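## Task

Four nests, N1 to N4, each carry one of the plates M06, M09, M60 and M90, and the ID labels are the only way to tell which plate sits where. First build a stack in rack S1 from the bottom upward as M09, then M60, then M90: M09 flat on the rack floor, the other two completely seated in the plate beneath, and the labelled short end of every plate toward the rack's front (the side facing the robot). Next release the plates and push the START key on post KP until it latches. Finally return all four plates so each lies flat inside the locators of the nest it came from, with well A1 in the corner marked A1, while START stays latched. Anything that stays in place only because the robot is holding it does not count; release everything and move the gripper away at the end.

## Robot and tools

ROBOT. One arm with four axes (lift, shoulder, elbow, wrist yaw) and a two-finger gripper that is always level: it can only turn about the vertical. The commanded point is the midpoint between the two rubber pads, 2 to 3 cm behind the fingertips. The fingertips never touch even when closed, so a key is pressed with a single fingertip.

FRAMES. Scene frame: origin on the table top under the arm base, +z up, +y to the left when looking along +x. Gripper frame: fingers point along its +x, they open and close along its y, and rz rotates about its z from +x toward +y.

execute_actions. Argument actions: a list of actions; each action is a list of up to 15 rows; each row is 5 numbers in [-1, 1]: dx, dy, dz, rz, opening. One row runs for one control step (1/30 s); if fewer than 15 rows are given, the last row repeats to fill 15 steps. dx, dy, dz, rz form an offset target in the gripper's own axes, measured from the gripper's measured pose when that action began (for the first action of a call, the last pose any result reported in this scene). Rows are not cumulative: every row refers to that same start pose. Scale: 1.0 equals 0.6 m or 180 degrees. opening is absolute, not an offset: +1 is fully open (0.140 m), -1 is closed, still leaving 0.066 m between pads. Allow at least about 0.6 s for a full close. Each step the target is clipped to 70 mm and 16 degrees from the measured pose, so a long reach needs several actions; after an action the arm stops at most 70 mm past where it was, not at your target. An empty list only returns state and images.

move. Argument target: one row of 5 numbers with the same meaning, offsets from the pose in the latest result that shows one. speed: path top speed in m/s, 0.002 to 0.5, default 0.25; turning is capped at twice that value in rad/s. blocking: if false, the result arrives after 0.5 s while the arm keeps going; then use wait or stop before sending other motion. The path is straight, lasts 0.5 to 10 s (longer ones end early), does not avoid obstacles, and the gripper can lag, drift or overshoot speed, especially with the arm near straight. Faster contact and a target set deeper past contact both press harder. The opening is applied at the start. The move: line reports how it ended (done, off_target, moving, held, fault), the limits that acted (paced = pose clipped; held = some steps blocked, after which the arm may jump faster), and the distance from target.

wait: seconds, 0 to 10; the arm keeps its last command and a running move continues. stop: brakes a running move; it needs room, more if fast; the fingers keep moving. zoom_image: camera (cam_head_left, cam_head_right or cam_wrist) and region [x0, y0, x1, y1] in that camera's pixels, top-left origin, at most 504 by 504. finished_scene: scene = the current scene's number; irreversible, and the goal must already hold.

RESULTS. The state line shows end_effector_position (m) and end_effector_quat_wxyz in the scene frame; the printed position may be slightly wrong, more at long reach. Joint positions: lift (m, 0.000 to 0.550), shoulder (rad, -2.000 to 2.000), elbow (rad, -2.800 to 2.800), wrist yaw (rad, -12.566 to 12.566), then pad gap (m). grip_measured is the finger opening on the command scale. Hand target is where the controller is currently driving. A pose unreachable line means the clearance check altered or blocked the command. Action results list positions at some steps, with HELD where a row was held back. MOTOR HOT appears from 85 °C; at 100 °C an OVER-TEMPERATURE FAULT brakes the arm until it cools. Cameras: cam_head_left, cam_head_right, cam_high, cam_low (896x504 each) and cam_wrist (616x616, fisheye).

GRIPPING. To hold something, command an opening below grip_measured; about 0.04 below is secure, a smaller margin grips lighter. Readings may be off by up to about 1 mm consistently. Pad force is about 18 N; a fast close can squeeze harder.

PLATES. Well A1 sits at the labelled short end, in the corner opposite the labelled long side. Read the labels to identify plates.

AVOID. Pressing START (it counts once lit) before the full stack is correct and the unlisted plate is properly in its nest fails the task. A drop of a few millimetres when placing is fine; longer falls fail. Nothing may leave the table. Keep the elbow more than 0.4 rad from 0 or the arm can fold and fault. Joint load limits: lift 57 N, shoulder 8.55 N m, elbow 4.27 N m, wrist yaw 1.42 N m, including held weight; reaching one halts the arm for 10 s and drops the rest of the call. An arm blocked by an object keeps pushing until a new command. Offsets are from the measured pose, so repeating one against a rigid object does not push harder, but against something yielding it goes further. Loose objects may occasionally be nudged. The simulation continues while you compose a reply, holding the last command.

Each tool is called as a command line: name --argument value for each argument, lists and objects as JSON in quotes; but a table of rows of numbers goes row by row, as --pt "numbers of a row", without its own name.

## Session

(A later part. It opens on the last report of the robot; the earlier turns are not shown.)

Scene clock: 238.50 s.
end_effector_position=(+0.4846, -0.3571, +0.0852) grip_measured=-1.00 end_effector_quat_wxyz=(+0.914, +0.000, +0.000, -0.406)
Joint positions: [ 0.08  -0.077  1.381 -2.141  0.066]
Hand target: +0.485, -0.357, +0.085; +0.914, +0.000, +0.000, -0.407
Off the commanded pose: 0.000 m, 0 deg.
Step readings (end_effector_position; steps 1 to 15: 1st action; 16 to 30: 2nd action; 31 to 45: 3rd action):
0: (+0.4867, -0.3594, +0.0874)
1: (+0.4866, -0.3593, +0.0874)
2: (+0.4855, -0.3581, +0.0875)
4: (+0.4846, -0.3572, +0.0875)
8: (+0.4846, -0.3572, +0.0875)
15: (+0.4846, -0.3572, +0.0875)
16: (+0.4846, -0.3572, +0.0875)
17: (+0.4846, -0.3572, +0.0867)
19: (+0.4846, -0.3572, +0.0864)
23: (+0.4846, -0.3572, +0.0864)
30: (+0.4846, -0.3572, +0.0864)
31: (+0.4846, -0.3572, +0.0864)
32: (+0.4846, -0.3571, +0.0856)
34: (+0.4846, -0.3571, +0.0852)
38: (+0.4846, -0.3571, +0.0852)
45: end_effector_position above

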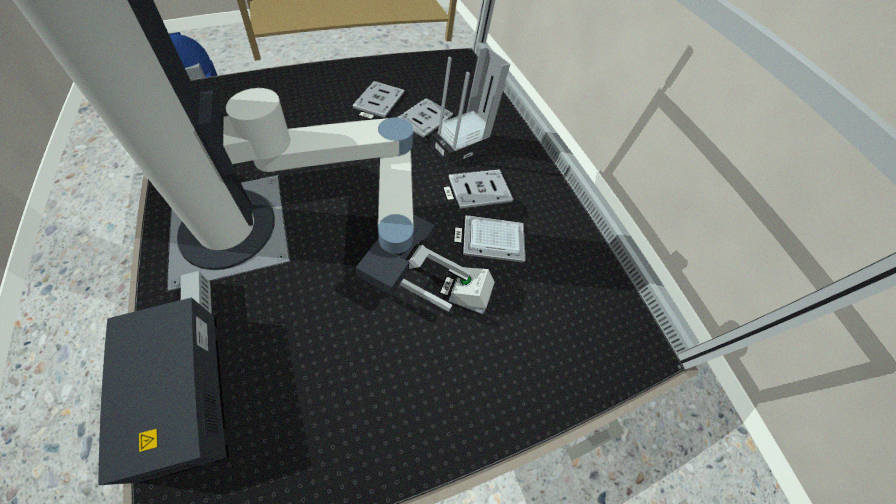

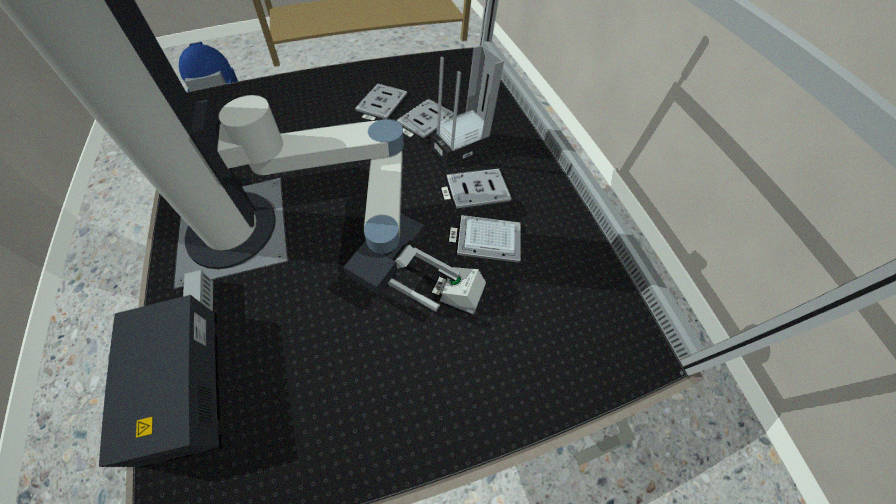

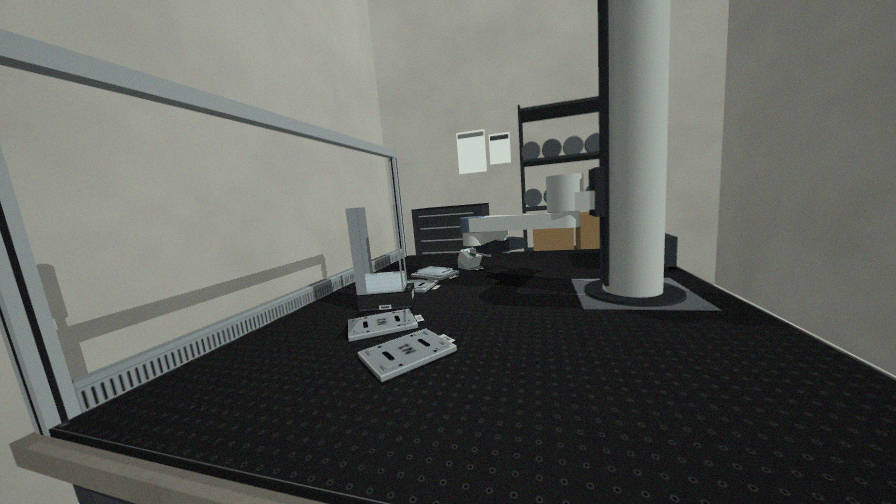

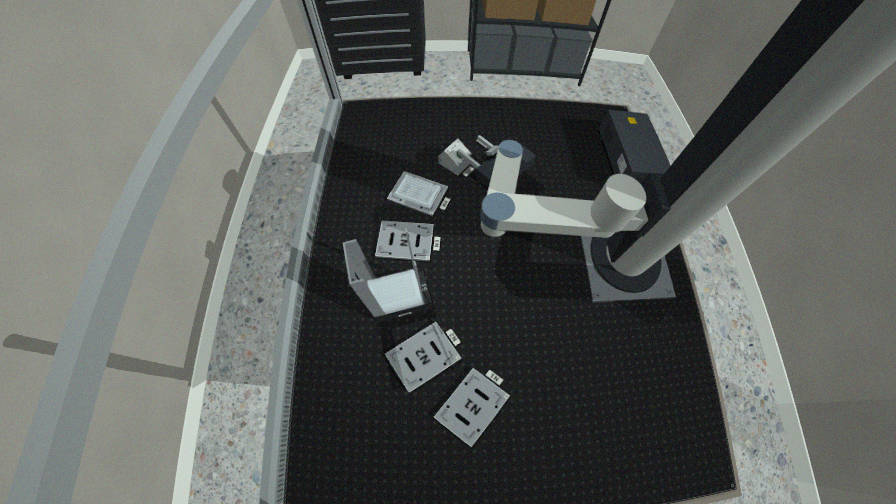

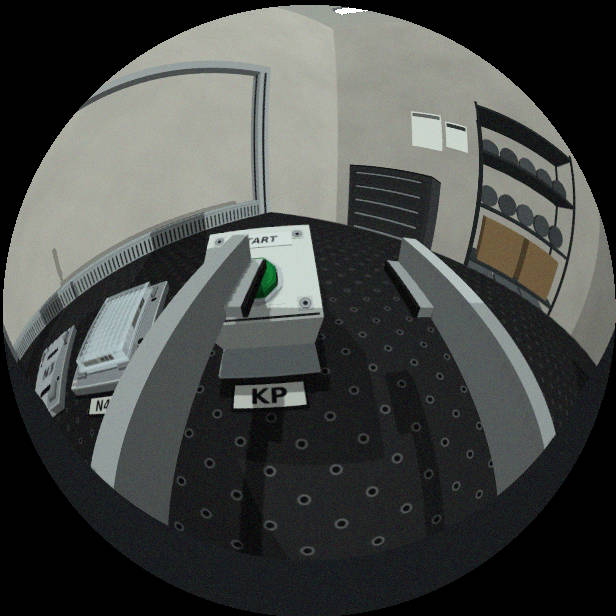

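execute_actions --actions '[[[0,0,-0.002,0,-1]],[[0,0,-0.002,0,-1]],[[0,0,-0.002,0,-1]]]'

zoom_image --camera "cam_wrist" --region '[190, 210, 350, 370]'

Scene clock: 241.17 s.
end_effector_position=(+0.4846, -0.3571, +0.0820) grip_measured=-1.00 end_effector_quat_wxyz=(+0.914, +0.000, +0.000, -0.406)
Joint positions: [ 0.077 -0.077  1.381 -2.141  0.066]
Hand target: +0.485, -0.357, +0.082; +0.914, +0.000, +0.000, -0.406
Off the commanded pose: 0.000 m, 0 deg.
Step readings (end_effector_position; steps 1 to 15: 1st action; 16 to 30: 2nd action; 31 to 45: 3rd action):
0: (+0.4846, -0.3571, +0.0852)
1: (+0.4846, -0.3571, +0.0852)
2: (+0.4846, -0.3571, +0.0845)
4: (+0.4846, -0.3571, +0.0841)
8: (+0.4846, -0.3571, +0.0841)
15: (+0.4846, -0.3571, +0.0841)
16: (+0.4846, -0.3571, +0.0841)
17: (+0.4846, -0.3571, +0.0834)
19: (+0.4846, -0.3571, +0.0830)
23: (+0.4846, -0.3571, +0.0830)
30: (+0.4846, -0.3571, +0.0830)
31: (+0.4846, -0.3571, +0.0830)
32: (+0.4846, -0.3571, +0.0823)
34: (+0.4846, -0.3571, +0.0820)
38: (+0.4846, -0.3571, +0.0820)
45: end_effector_position above

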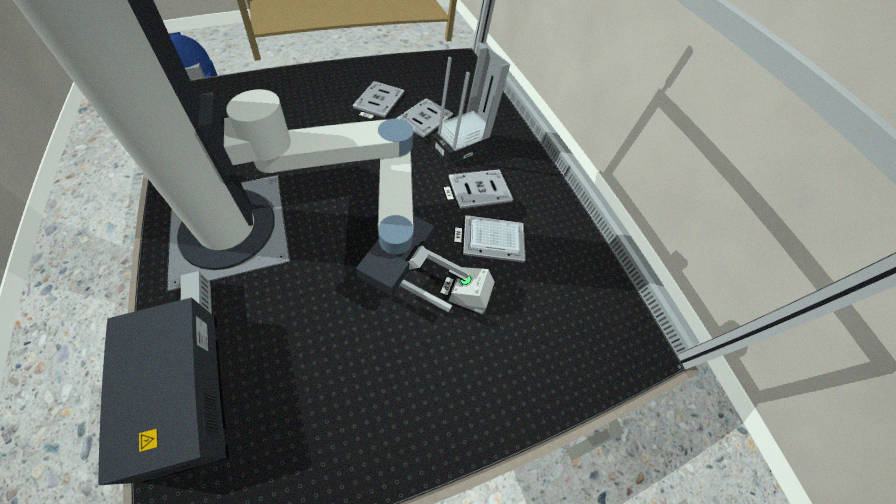

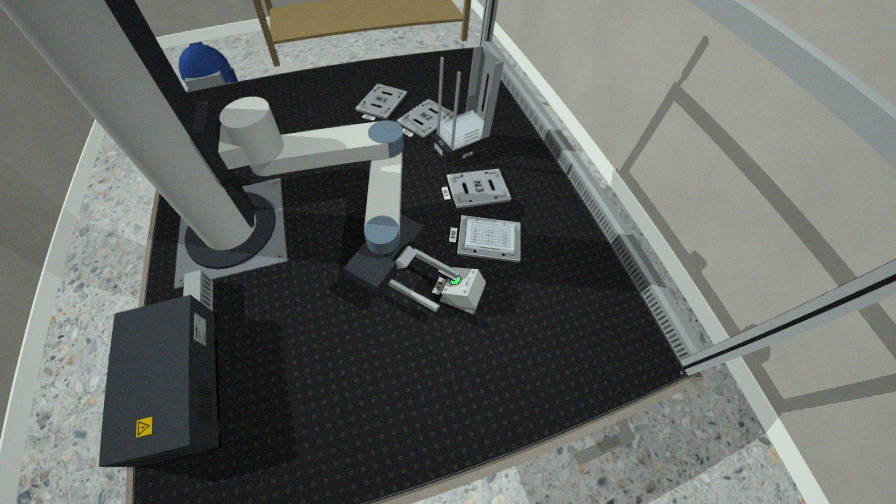

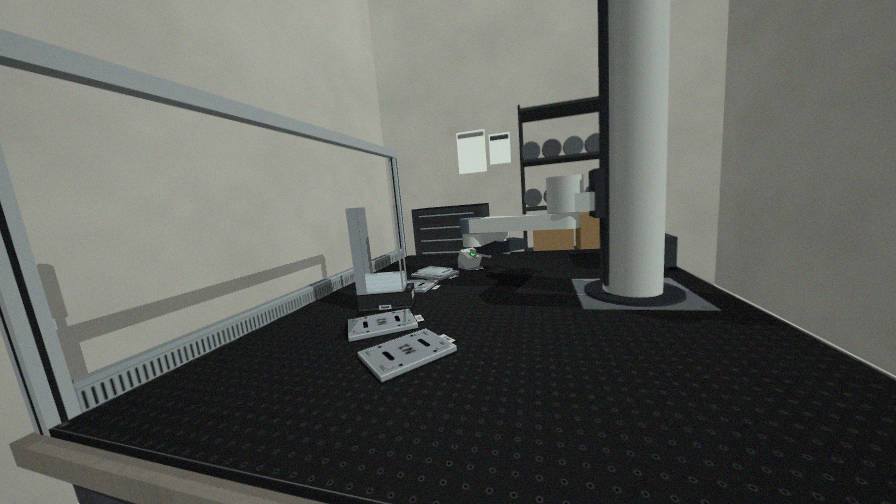

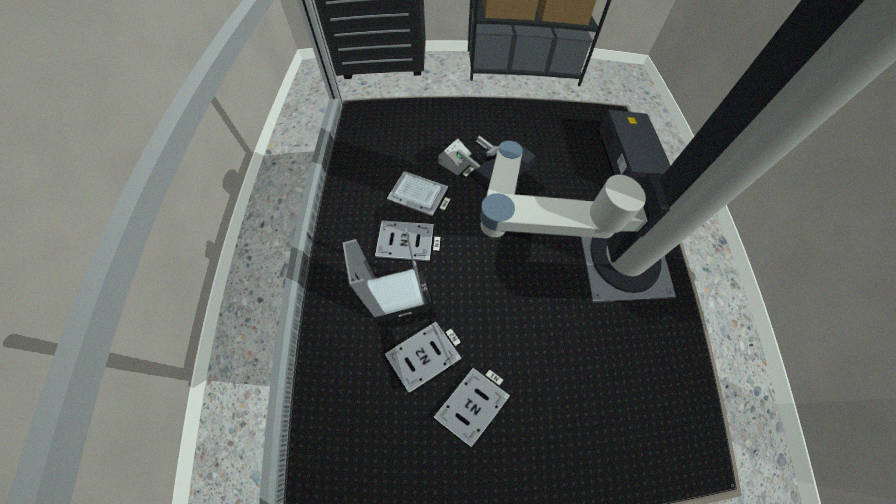

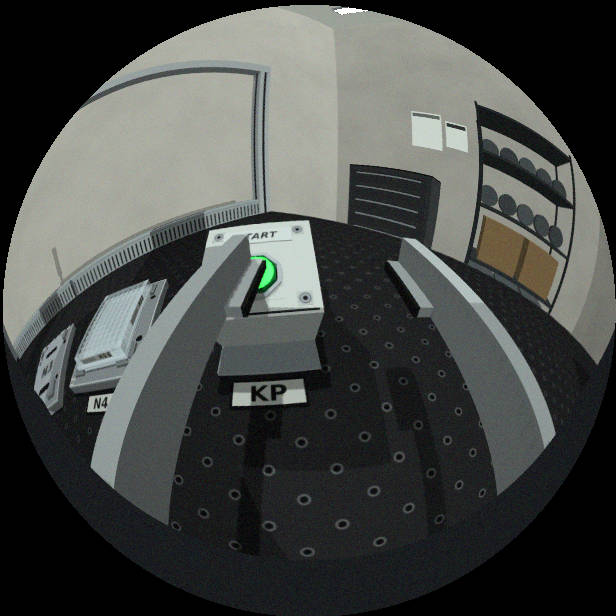

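Region (190, 210, 350, 370) of cam_wrist's 616x616 image, scaled by 3.150, with more detail than that image has.

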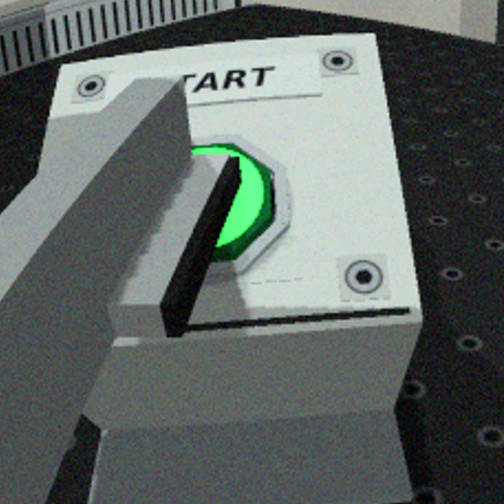

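execute_actions --actions '[[[0.001,0,-0.002,0,-1]],[[0.001,0,-0.002,0,-1]]]'

zoom_image --camera "cam_wrist" --region '[190, 210, 350, 370]'

Scene clock: 242.43 s.
end_effector_position=(+0.4852, -0.3576, +0.0805) grip_measured=-1.00 end_effector_quat_wxyz=(+0.914, +0.000, +0.000, -0.406)
Joint positions: [ 0.075 -0.079  1.385 -2.141  0.066]
Hand target: +0.485, -0.358, +0.080; +0.914, +0.000, +0.000, -0.406
Off the commanded pose: 0.001 m, 0 deg.
Step readings (end_effector_position; steps 1 to 15: 1st action; 16 to 30: 2nd action):
0: (+0.4846, -0.3571, +0.0820)
1: (+0.4847, -0.3571, +0.0819)
2: (+0.4850, -0.3574, +0.0812)
4: (+0.4851, -0.3575, +0.0809)
8: (+0.4851, -0.3575, +0.0809)
15: (+0.4851, -0.3575, +0.0809)
16: (+0.4851, -0.3575, +0.0809)
17: (+0.4852, -0.3576, +0.0803)
19: (+0.4852, -0.3576, +0.0805)
23: (+0.4852, -0.3576, +0.0805)
30: end_effector_position above

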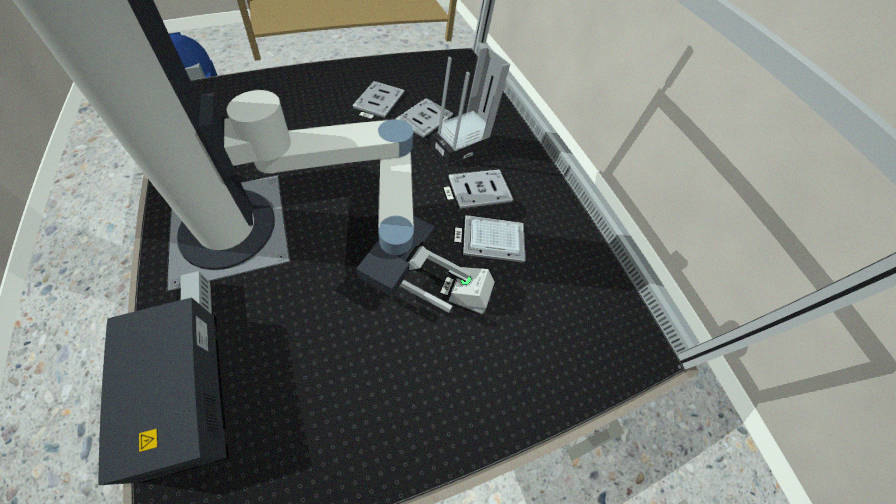

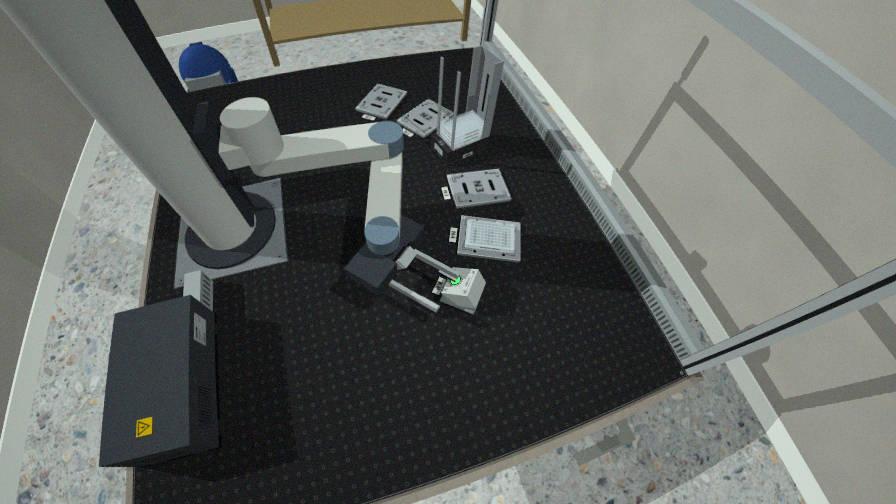

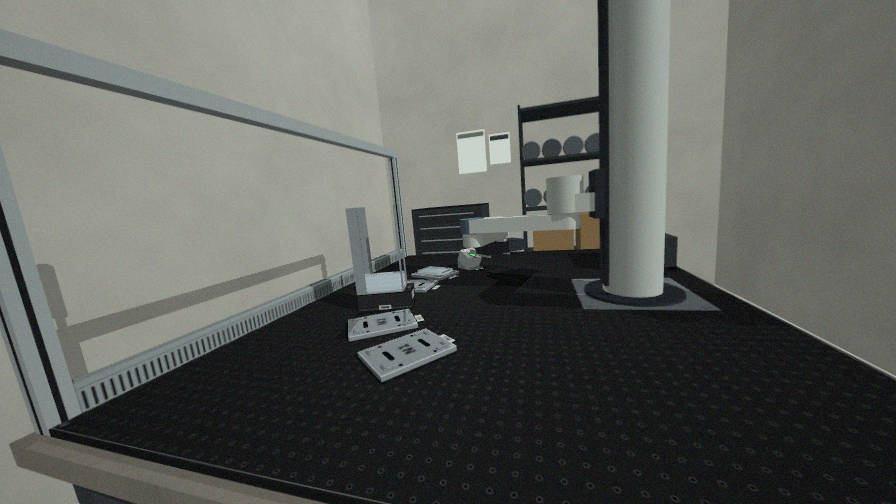

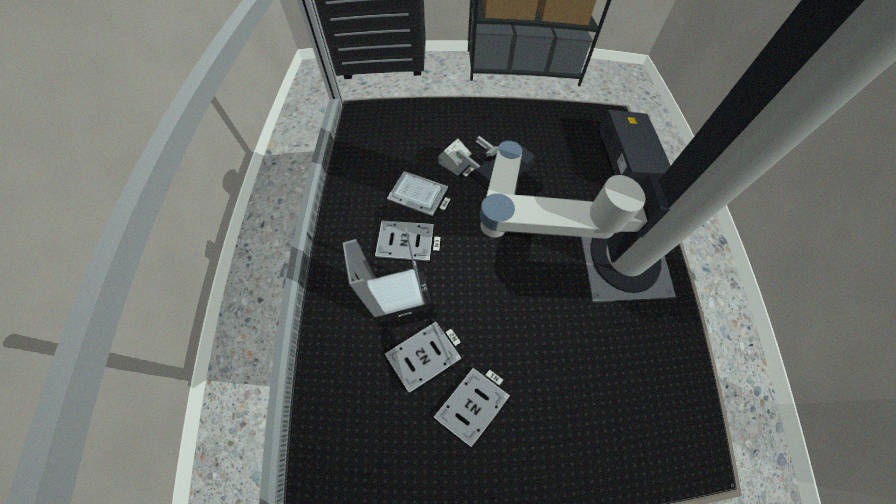

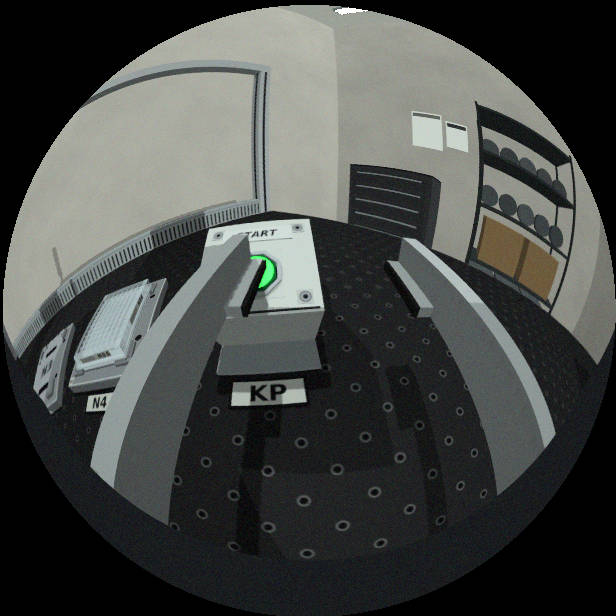

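Region (190, 210, 350, 370) of cam_wrist's 616x616 image, scaled by 3.150, with more detail than that image has.

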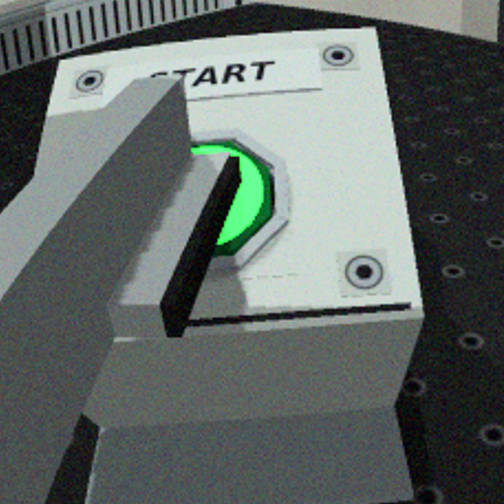

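execute_actions --actions '[[[-0.002,0,0.005,0,-1]],[[-0.003,0,0.012,0,-1]]]'

zoom_image --camera "cam_wrist" --region '[190, 210, 350, 370]'

Scene clock: 243.97 s.
end_effector_position=(+0.4830, -0.3555, +0.0908) grip_measured=-1.00 end_effector_quat_wxyz=(+0.914, +0.000, +0.000, -0.406)
Joint positions: [ 0.086 -0.074  1.37  -2.132  0.066]
Hand target: +0.483, -0.355, +0.091; +0.914, +0.000, +0.000, -0.406
Off the commanded pose: 0.000 m, 0 deg.
Step readings (end_effector_position; steps 1 to 15: 1st action; 16 to 30: 2nd action):
0: (+0.4852, -0.3576, +0.0805)
1: (+0.4852, -0.3576, +0.0805)
2: (+0.4849, -0.3574, +0.0812)
4: (+0.4842, -0.3568, +0.0837)
8: (+0.4842, -0.3567, +0.0835)
15: (+0.4842, -0.3567, +0.0835)
16: (+0.4842, -0.3567, +0.0835)
17: (+0.4841, -0.3566, +0.0845)
19: (+0.4831, -0.3557, +0.0902)
23: (+0.4830, -0.3555, +0.0908)
30: end_effector_position above

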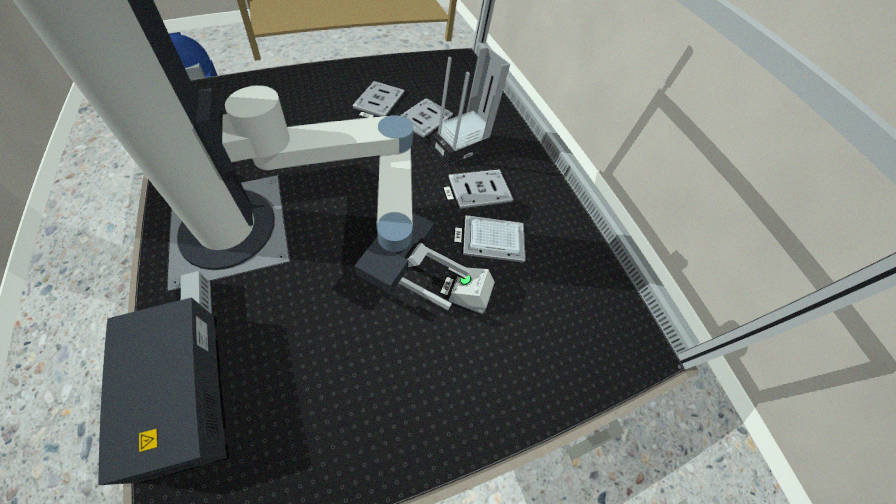

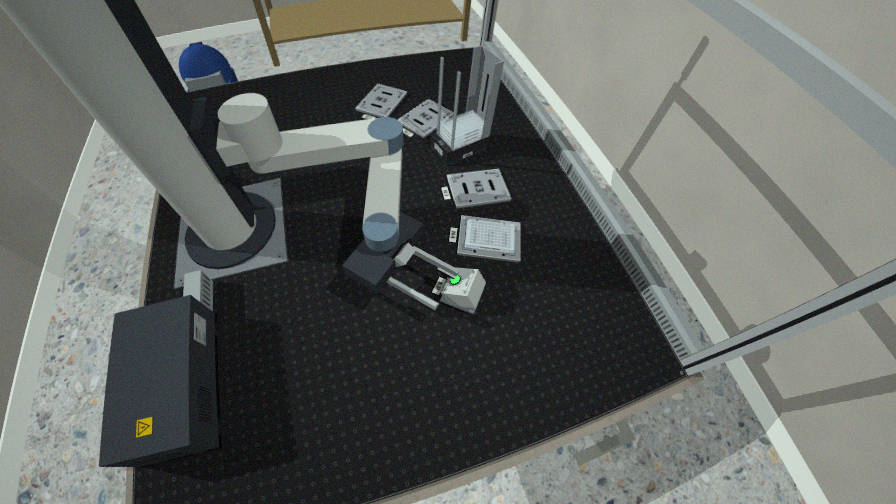

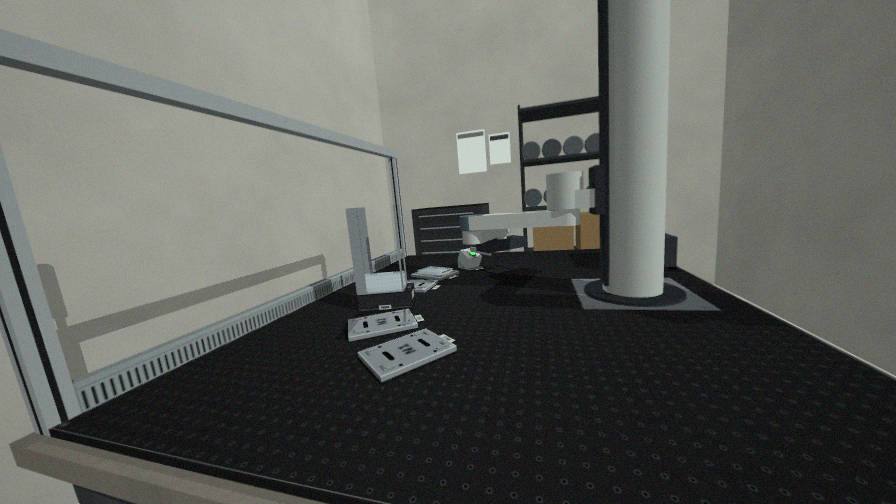

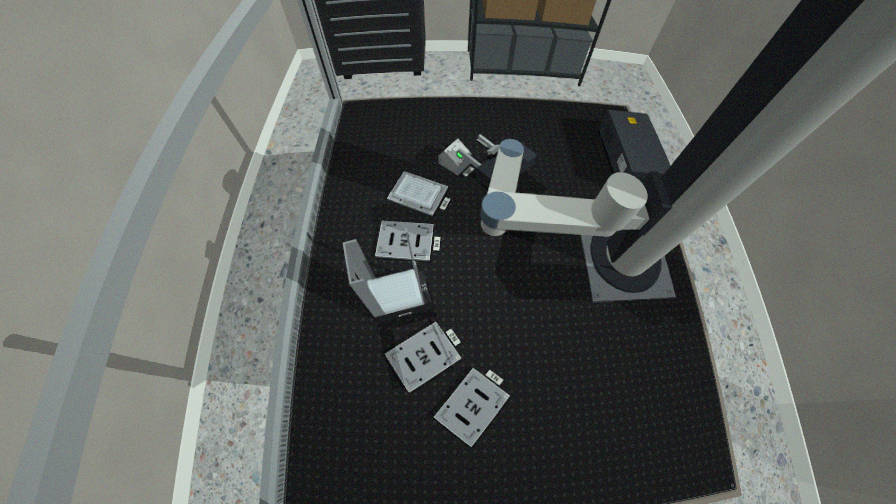

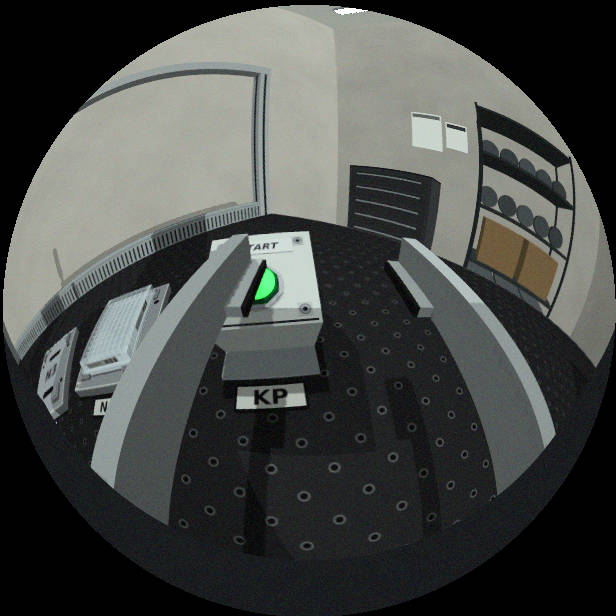

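Region (190, 210, 350, 370) of cam_wrist's 616x616 image, scaled by 3.150, with more detail than that image has.

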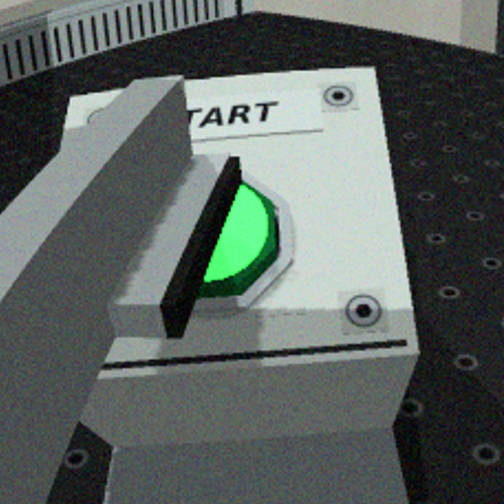

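move --target '[-0.01,0,0.085,0,-1]' --speed 0.15

Scene clock: 245.63 s.
end_effector_position=(+0.4789, -0.3511, +0.1418) grip_measured=-1.00 end_effector_quat_wxyz=(+0.914, +0.000, +0.000, -0.406)
Joint positions: [ 0.137 -0.063  1.34  -2.114  0.066]
Hand target: +0.479, -0.351, +0.142; +0.914, +0.000, +0.000, -0.406
Off the commanded pose: 0.000 m, 0 deg.
move: done

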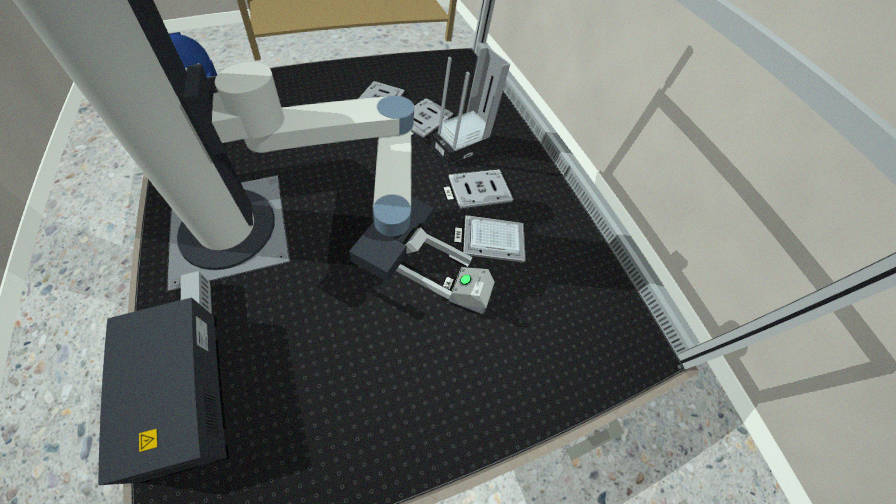

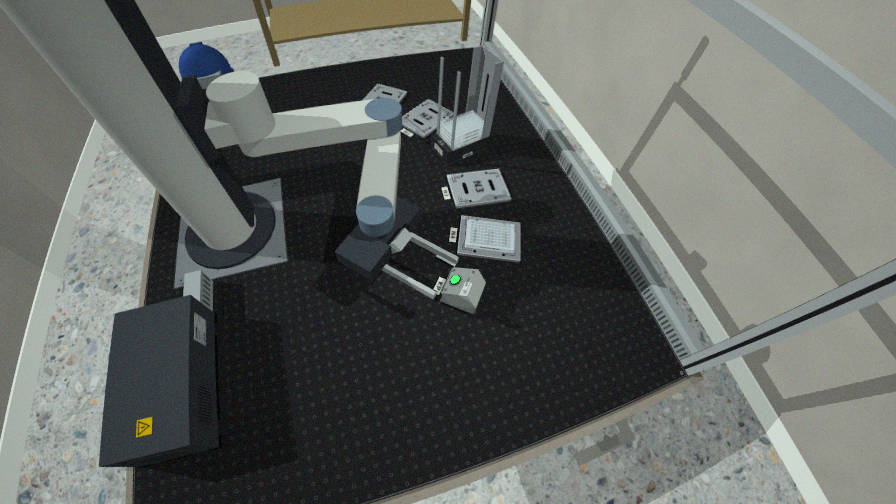

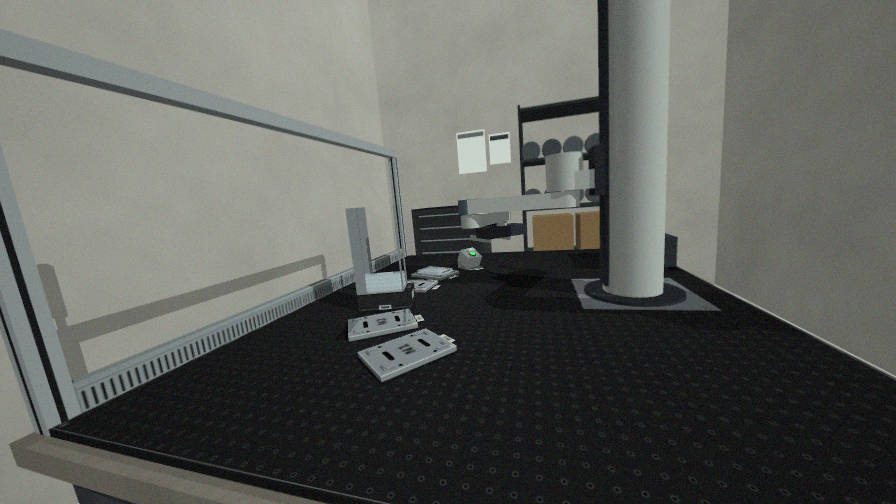

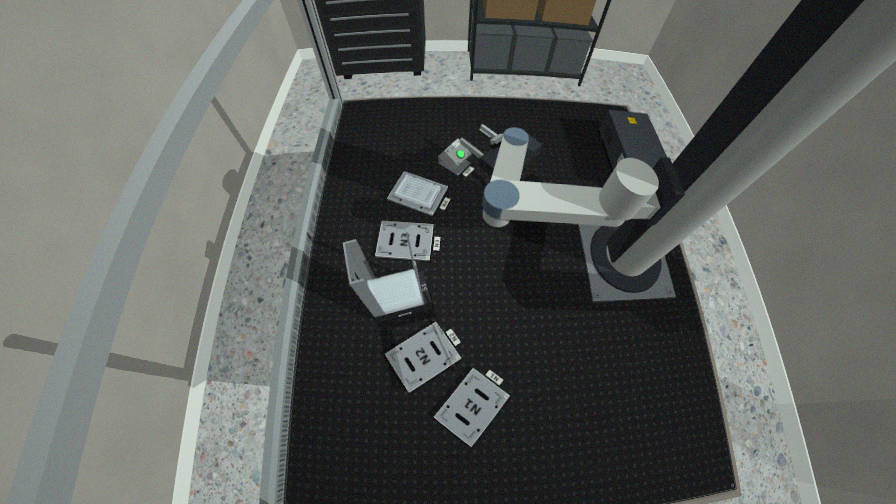

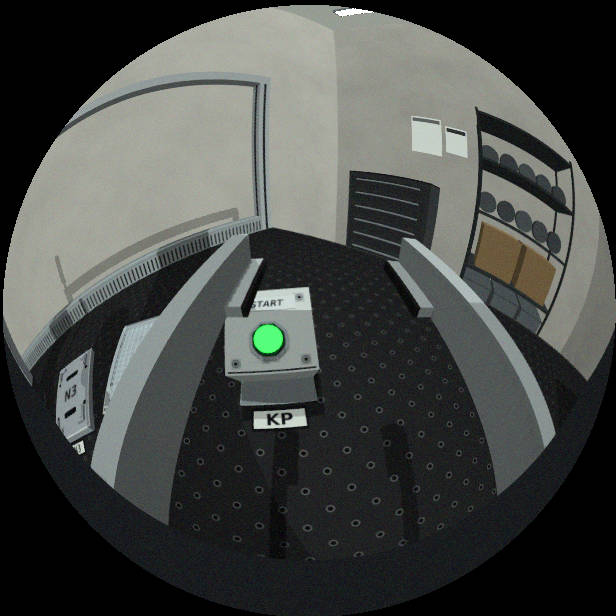

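move --target '[-0.4395,0.6183,-0.0743,0.35,0.3]' --speed 0.2

Scene clock: 249.00 s.
end_effector_position=(+0.5774, +0.0934, +0.0972) grip_measured=+0.30 end_effector_quat_wxyz=(+0.991, +0.000, +0.000, +0.132)
Joint positions: [ 0.092  1.107  1.097 -1.939  0.114]
Hand target: +0.577, +0.093, +0.097; +0.991, +0.000, +0.000, +0.131
Off the commanded pose: 0.000 m, 0 deg.
move: done

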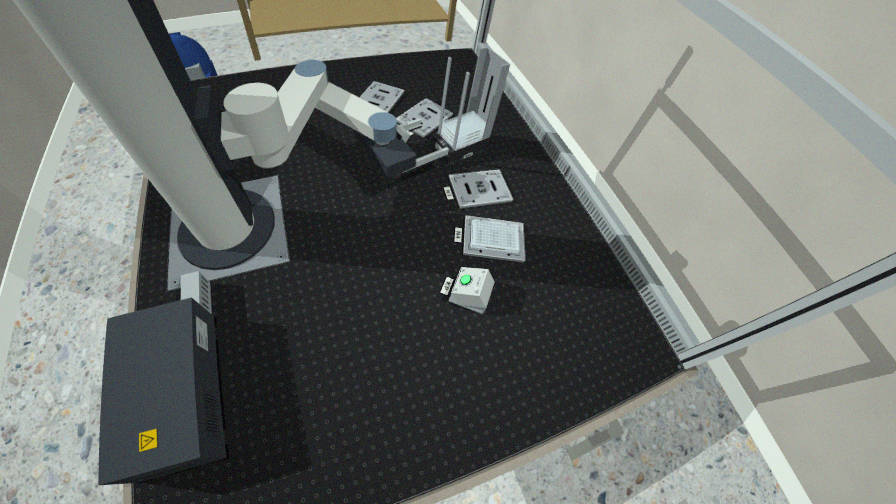

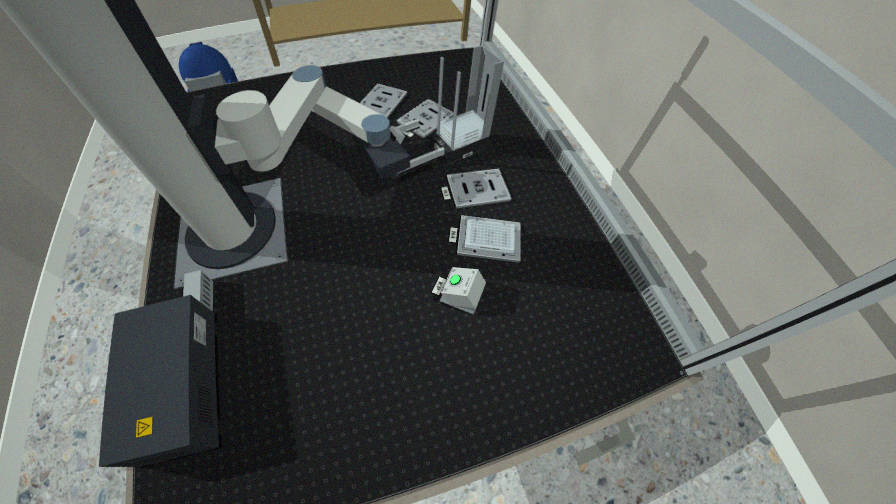

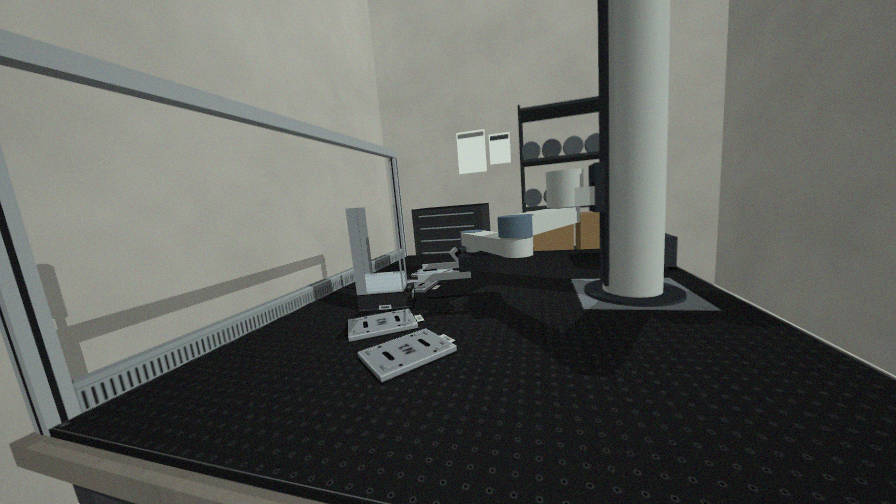

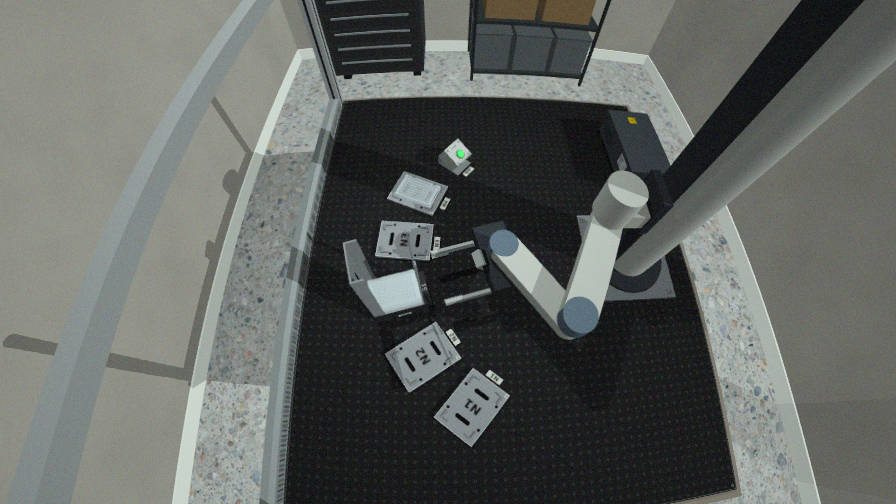

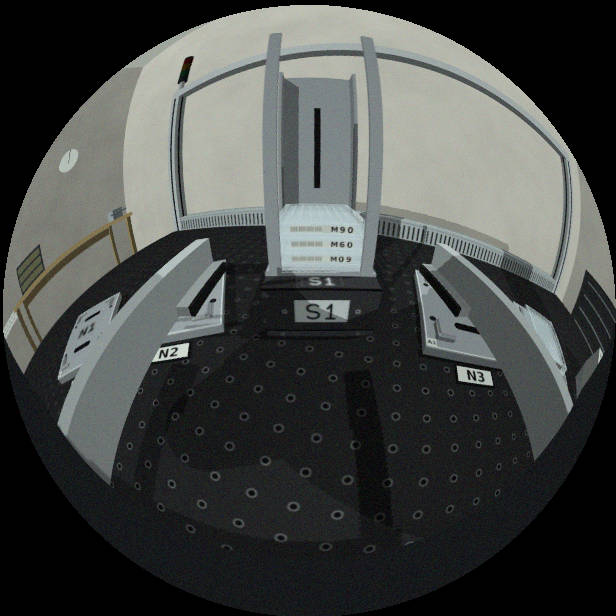

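move --target '[0.25,-0.0003,0,0,0.3]' --speed 0.13

Scene clock: 252.90 s.
end_effector_position=(+0.7222, +0.1324, +0.0972) grip_measured=+0.30 end_effector_quat_wxyz=(+0.991, +0.000, +0.000, +0.132)
Joint positions: [ 0.092  0.796  1.896 -2.428  0.114]
Hand target: +0.722, +0.132, +0.097; +0.991, +0.000, +0.000, +0.132
Off the commanded pose: 0.000 m, 0 deg.
move: done

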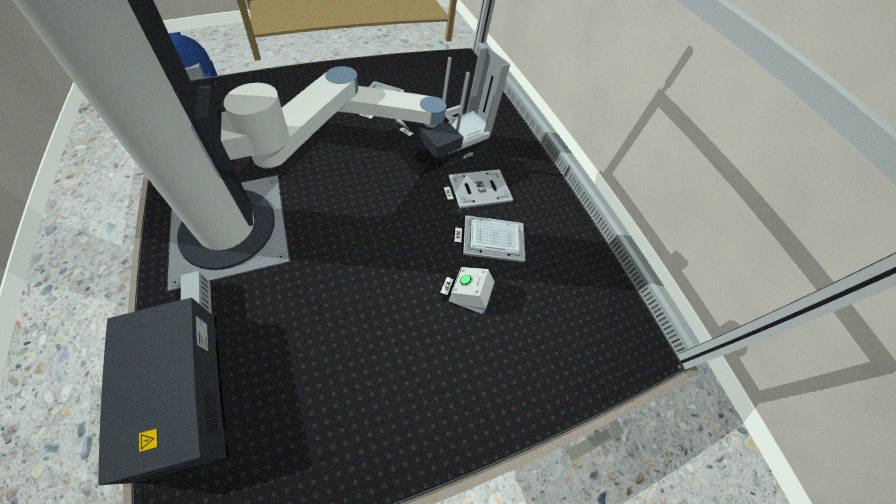

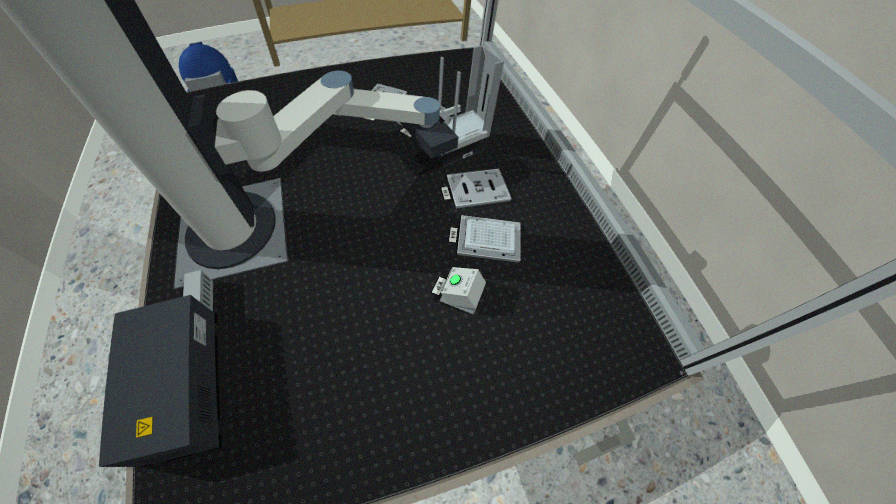

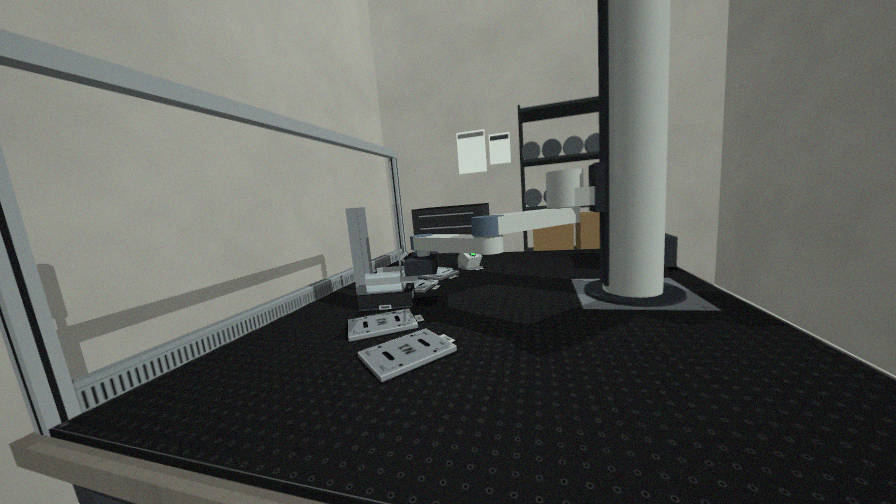

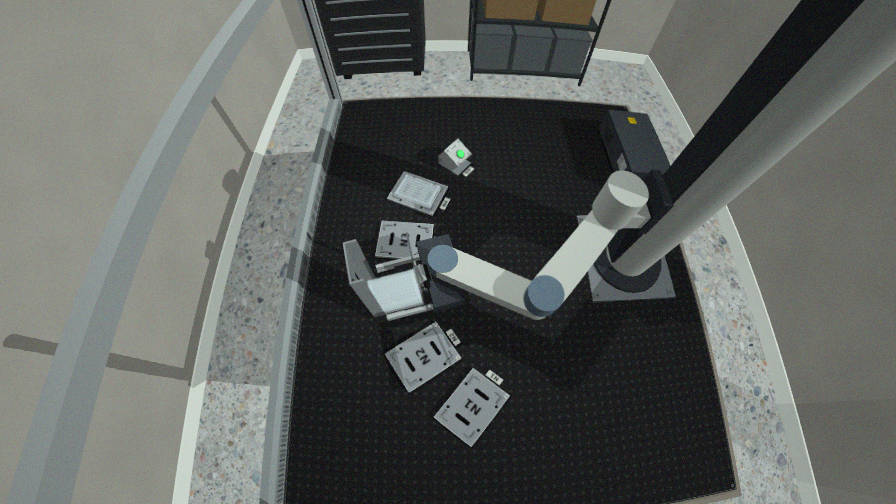

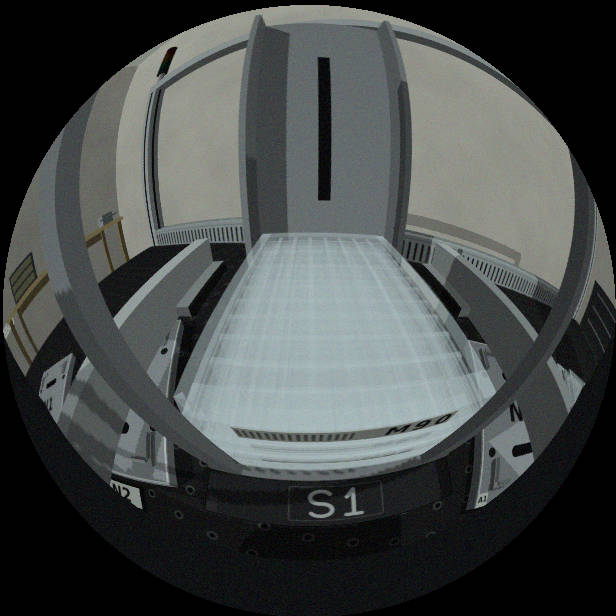

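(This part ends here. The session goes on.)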